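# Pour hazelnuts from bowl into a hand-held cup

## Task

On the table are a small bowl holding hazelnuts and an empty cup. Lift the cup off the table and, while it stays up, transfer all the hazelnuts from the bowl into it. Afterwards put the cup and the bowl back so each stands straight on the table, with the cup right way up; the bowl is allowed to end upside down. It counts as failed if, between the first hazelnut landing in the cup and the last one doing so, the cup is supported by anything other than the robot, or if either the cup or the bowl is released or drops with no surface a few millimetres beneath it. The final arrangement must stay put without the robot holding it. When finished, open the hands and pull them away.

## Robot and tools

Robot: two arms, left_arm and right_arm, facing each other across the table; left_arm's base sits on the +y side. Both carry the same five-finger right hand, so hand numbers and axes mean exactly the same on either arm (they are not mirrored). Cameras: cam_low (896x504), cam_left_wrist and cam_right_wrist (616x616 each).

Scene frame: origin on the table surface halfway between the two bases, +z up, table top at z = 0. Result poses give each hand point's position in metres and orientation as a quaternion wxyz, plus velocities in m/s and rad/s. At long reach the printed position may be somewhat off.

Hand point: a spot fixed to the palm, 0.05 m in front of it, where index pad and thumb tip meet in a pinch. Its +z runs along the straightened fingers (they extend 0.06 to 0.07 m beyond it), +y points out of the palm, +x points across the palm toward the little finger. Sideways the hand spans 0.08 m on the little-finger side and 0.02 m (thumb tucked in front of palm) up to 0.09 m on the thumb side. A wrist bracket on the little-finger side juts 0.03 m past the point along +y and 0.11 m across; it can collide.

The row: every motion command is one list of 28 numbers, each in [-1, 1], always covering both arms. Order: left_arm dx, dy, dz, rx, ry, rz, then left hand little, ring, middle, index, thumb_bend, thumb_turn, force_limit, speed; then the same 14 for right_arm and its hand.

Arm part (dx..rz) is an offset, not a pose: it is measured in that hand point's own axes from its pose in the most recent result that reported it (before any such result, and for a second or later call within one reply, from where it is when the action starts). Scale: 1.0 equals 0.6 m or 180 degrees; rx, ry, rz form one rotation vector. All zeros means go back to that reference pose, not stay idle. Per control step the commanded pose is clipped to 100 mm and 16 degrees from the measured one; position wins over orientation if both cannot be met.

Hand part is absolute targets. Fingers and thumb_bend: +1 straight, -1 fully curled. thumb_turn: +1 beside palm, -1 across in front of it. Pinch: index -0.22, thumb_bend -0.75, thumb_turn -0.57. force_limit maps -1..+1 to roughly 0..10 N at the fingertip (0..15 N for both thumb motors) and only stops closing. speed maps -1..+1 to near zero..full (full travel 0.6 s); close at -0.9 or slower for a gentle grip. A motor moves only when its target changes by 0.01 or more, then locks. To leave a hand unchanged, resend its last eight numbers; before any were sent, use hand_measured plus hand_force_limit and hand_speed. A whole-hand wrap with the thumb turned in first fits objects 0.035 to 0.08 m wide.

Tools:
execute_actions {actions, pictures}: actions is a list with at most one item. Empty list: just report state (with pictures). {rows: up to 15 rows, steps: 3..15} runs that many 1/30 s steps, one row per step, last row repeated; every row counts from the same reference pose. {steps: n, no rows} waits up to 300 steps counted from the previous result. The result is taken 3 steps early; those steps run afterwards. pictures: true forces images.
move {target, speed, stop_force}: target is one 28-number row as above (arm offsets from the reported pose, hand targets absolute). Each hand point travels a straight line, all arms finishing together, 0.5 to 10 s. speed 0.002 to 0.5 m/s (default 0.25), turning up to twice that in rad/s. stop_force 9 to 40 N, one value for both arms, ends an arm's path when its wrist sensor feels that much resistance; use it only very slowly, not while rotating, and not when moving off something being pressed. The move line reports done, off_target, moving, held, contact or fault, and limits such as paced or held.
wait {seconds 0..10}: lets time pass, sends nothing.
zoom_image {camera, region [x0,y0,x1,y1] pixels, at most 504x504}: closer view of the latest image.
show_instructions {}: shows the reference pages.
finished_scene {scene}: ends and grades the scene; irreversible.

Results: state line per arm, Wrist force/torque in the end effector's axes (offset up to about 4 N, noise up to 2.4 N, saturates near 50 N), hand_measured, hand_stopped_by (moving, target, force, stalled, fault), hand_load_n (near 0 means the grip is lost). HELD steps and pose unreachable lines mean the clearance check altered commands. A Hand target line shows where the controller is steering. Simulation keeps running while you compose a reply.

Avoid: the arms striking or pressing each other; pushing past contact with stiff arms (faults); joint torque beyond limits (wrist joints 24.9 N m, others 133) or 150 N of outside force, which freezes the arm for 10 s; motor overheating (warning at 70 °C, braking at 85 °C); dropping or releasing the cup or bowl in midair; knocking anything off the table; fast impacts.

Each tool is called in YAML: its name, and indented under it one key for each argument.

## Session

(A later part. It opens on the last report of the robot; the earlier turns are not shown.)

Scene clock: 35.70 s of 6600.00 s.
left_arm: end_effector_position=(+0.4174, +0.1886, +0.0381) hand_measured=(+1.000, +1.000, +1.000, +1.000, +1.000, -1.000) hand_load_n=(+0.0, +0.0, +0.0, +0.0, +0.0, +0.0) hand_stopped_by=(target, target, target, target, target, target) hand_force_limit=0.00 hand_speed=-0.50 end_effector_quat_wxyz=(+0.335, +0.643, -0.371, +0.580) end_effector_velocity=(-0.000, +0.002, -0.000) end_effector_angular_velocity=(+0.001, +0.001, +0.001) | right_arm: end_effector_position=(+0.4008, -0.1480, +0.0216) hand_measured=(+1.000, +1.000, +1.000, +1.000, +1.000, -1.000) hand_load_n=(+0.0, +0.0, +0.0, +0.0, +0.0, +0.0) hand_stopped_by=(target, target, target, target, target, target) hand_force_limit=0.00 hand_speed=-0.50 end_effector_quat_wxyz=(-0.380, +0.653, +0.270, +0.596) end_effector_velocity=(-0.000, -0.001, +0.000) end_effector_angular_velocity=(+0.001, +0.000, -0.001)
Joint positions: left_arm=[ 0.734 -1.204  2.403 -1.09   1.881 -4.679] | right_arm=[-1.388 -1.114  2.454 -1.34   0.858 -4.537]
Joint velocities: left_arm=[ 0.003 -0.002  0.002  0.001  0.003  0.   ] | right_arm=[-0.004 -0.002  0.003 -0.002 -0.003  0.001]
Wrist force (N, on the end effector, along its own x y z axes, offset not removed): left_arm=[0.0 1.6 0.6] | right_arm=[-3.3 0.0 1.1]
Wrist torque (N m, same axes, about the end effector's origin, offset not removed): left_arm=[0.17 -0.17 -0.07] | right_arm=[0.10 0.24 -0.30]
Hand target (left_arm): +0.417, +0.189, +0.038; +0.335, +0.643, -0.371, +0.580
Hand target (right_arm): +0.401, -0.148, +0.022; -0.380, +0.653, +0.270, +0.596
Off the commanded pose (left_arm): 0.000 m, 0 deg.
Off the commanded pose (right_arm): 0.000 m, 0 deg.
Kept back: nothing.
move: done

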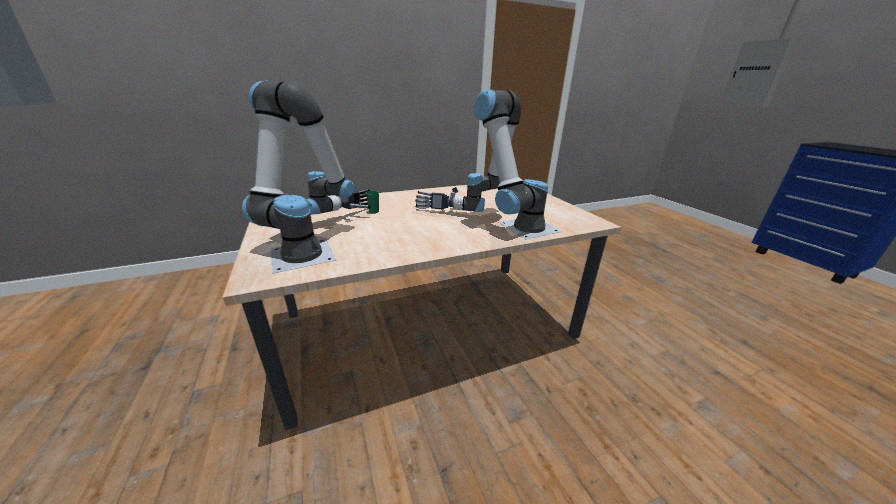

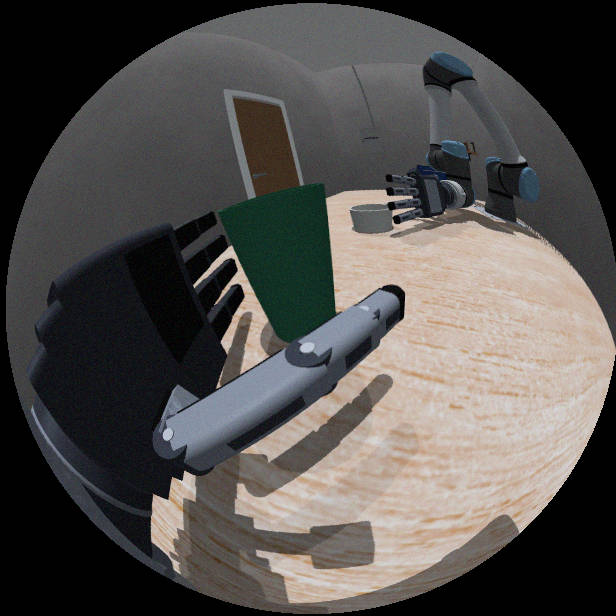

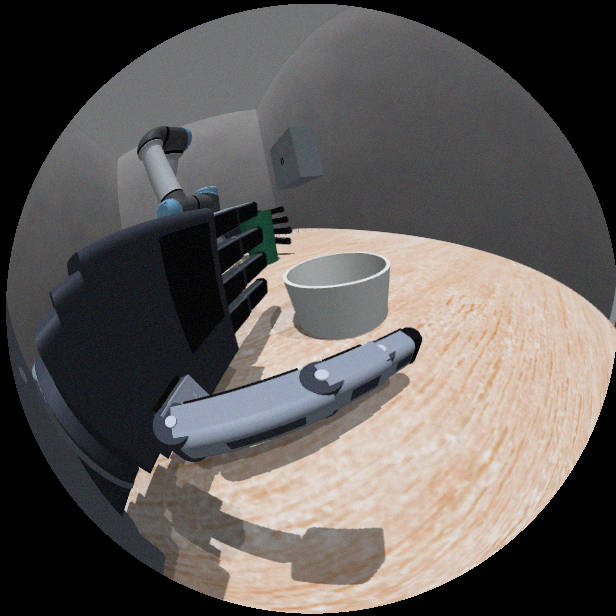

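move:
  target: [0.3,-0.06,-0.08,0.06,0,0,1,1,1,1,1,-1,0,-0.5, 0.3,-0.07,-0.05,0,0,0,1,1,1,1,1,-1,0,-0.5]
  speed: 0.25

Scene clock: 37.30 s of 6600.00 s.
left_arm: end_effector_position=(+0.4338, +0.2319, +0.2218) hand_measured=(+1.000, +1.000, +1.000, +1.000, +1.000, -1.000) hand_load_n=(+0.0, +0.0, +0.0, +0.0, +0.0, +0.0) hand_stopped_by=(target, target, target, target, target, target) hand_force_limit=0.00 hand_speed=-0.50 end_effector_quat_wxyz=(+0.273, +0.672, -0.315, +0.612) end_effector_velocity=(-0.000, -0.000, +0.002) end_effector_angular_velocity=(+0.003, +0.002, +0.002) | right_arm: end_effector_position=(+0.3753, -0.1668, +0.2061) hand_measured=(+1.000, +1.000, +1.000, +1.000, +1.000, -1.000) hand_load_n=(+0.0, +0.0, +0.0, +0.0, +0.0, +0.0) hand_stopped_by=(target, target, target, target, target, target) hand_force_limit=0.00 hand_speed=-0.50 end_effector_quat_wxyz=(-0.380, +0.653, +0.270, +0.596) end_effector_velocity=(-0.000, -0.001, +0.002) end_effector_angular_velocity=(-0.008, +0.006, +0.001)
Joint positions: left_arm=[ 0.732 -1.762  2.301 -0.437  1.692 -4.681] | right_arm=[-1.437 -1.742  2.385 -0.644  0.809 -4.536]
Joint velocities: left_arm=[-0.003 -0.005 -0.006  0.014 -0.005  0.001] | right_arm=[-0.003 -0.007 -0.009  0.028 -0.004 -0.009]
Wrist force (N, on the end effector, along its own x y z axes, offset not removed): left_arm=[1.4 2.3 0.1] | right_arm=[-1.0 -1.0 -0.6]
Wrist torque (N m, same axes, about the end effector's origin, offset not removed): left_arm=[0.31 -0.24 -0.05] | right_arm=[-0.08 0.06 -0.10]
Hand target (left_arm): +0.434, +0.232, +0.222; +0.273, +0.672, -0.315, +0.612
Hand target (right_arm): +0.375, -0.167, +0.206; -0.380, +0.653, +0.270, +0.596
Off the commanded pose (left_arm): 0.000 m, 0 deg.
Off the commanded pose (right_arm): 0.000 m, 0 deg.
Kept back: nothing.
move: done

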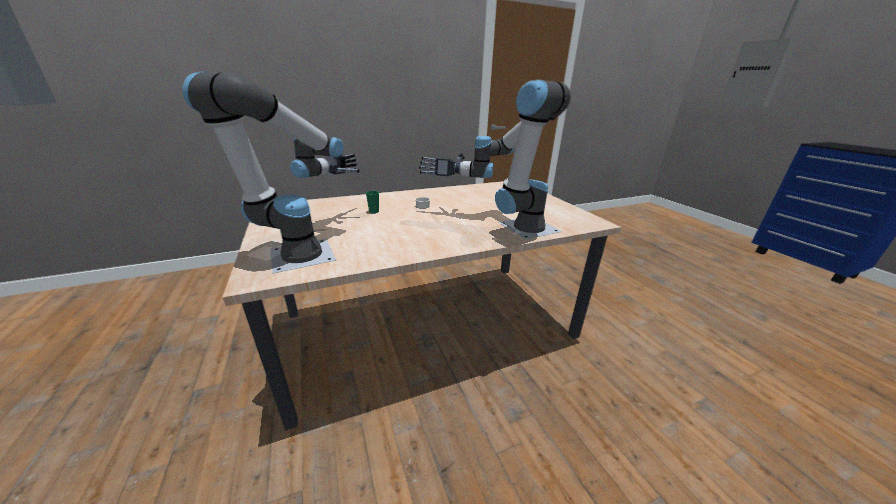

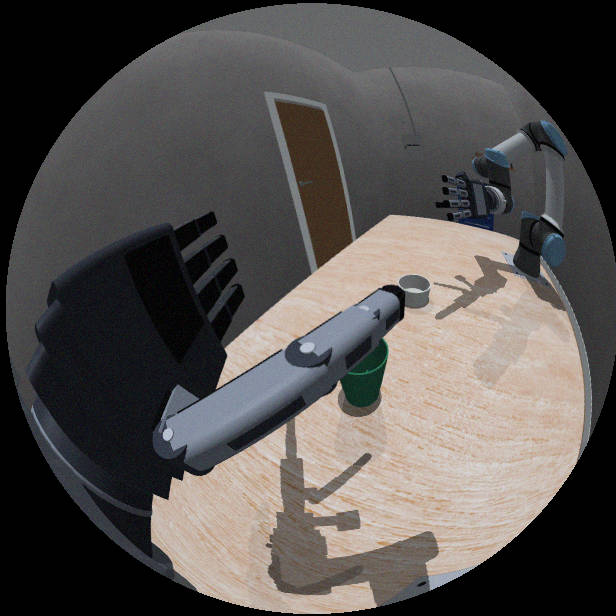

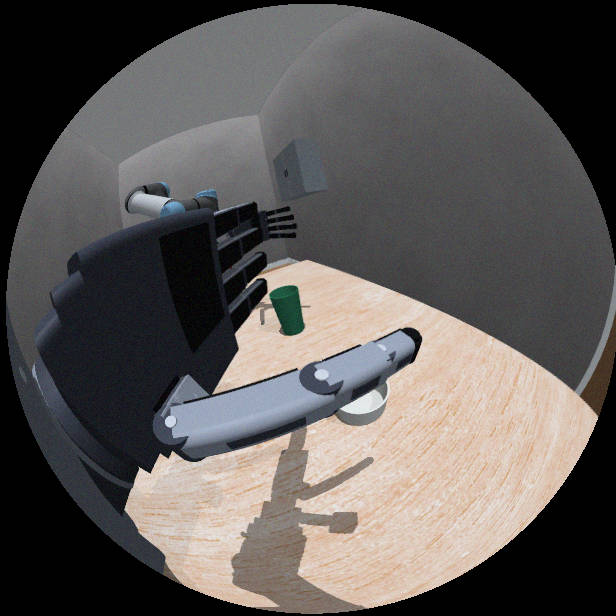

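finished_scene:
  scene: 2

The scene is finished: the task was done.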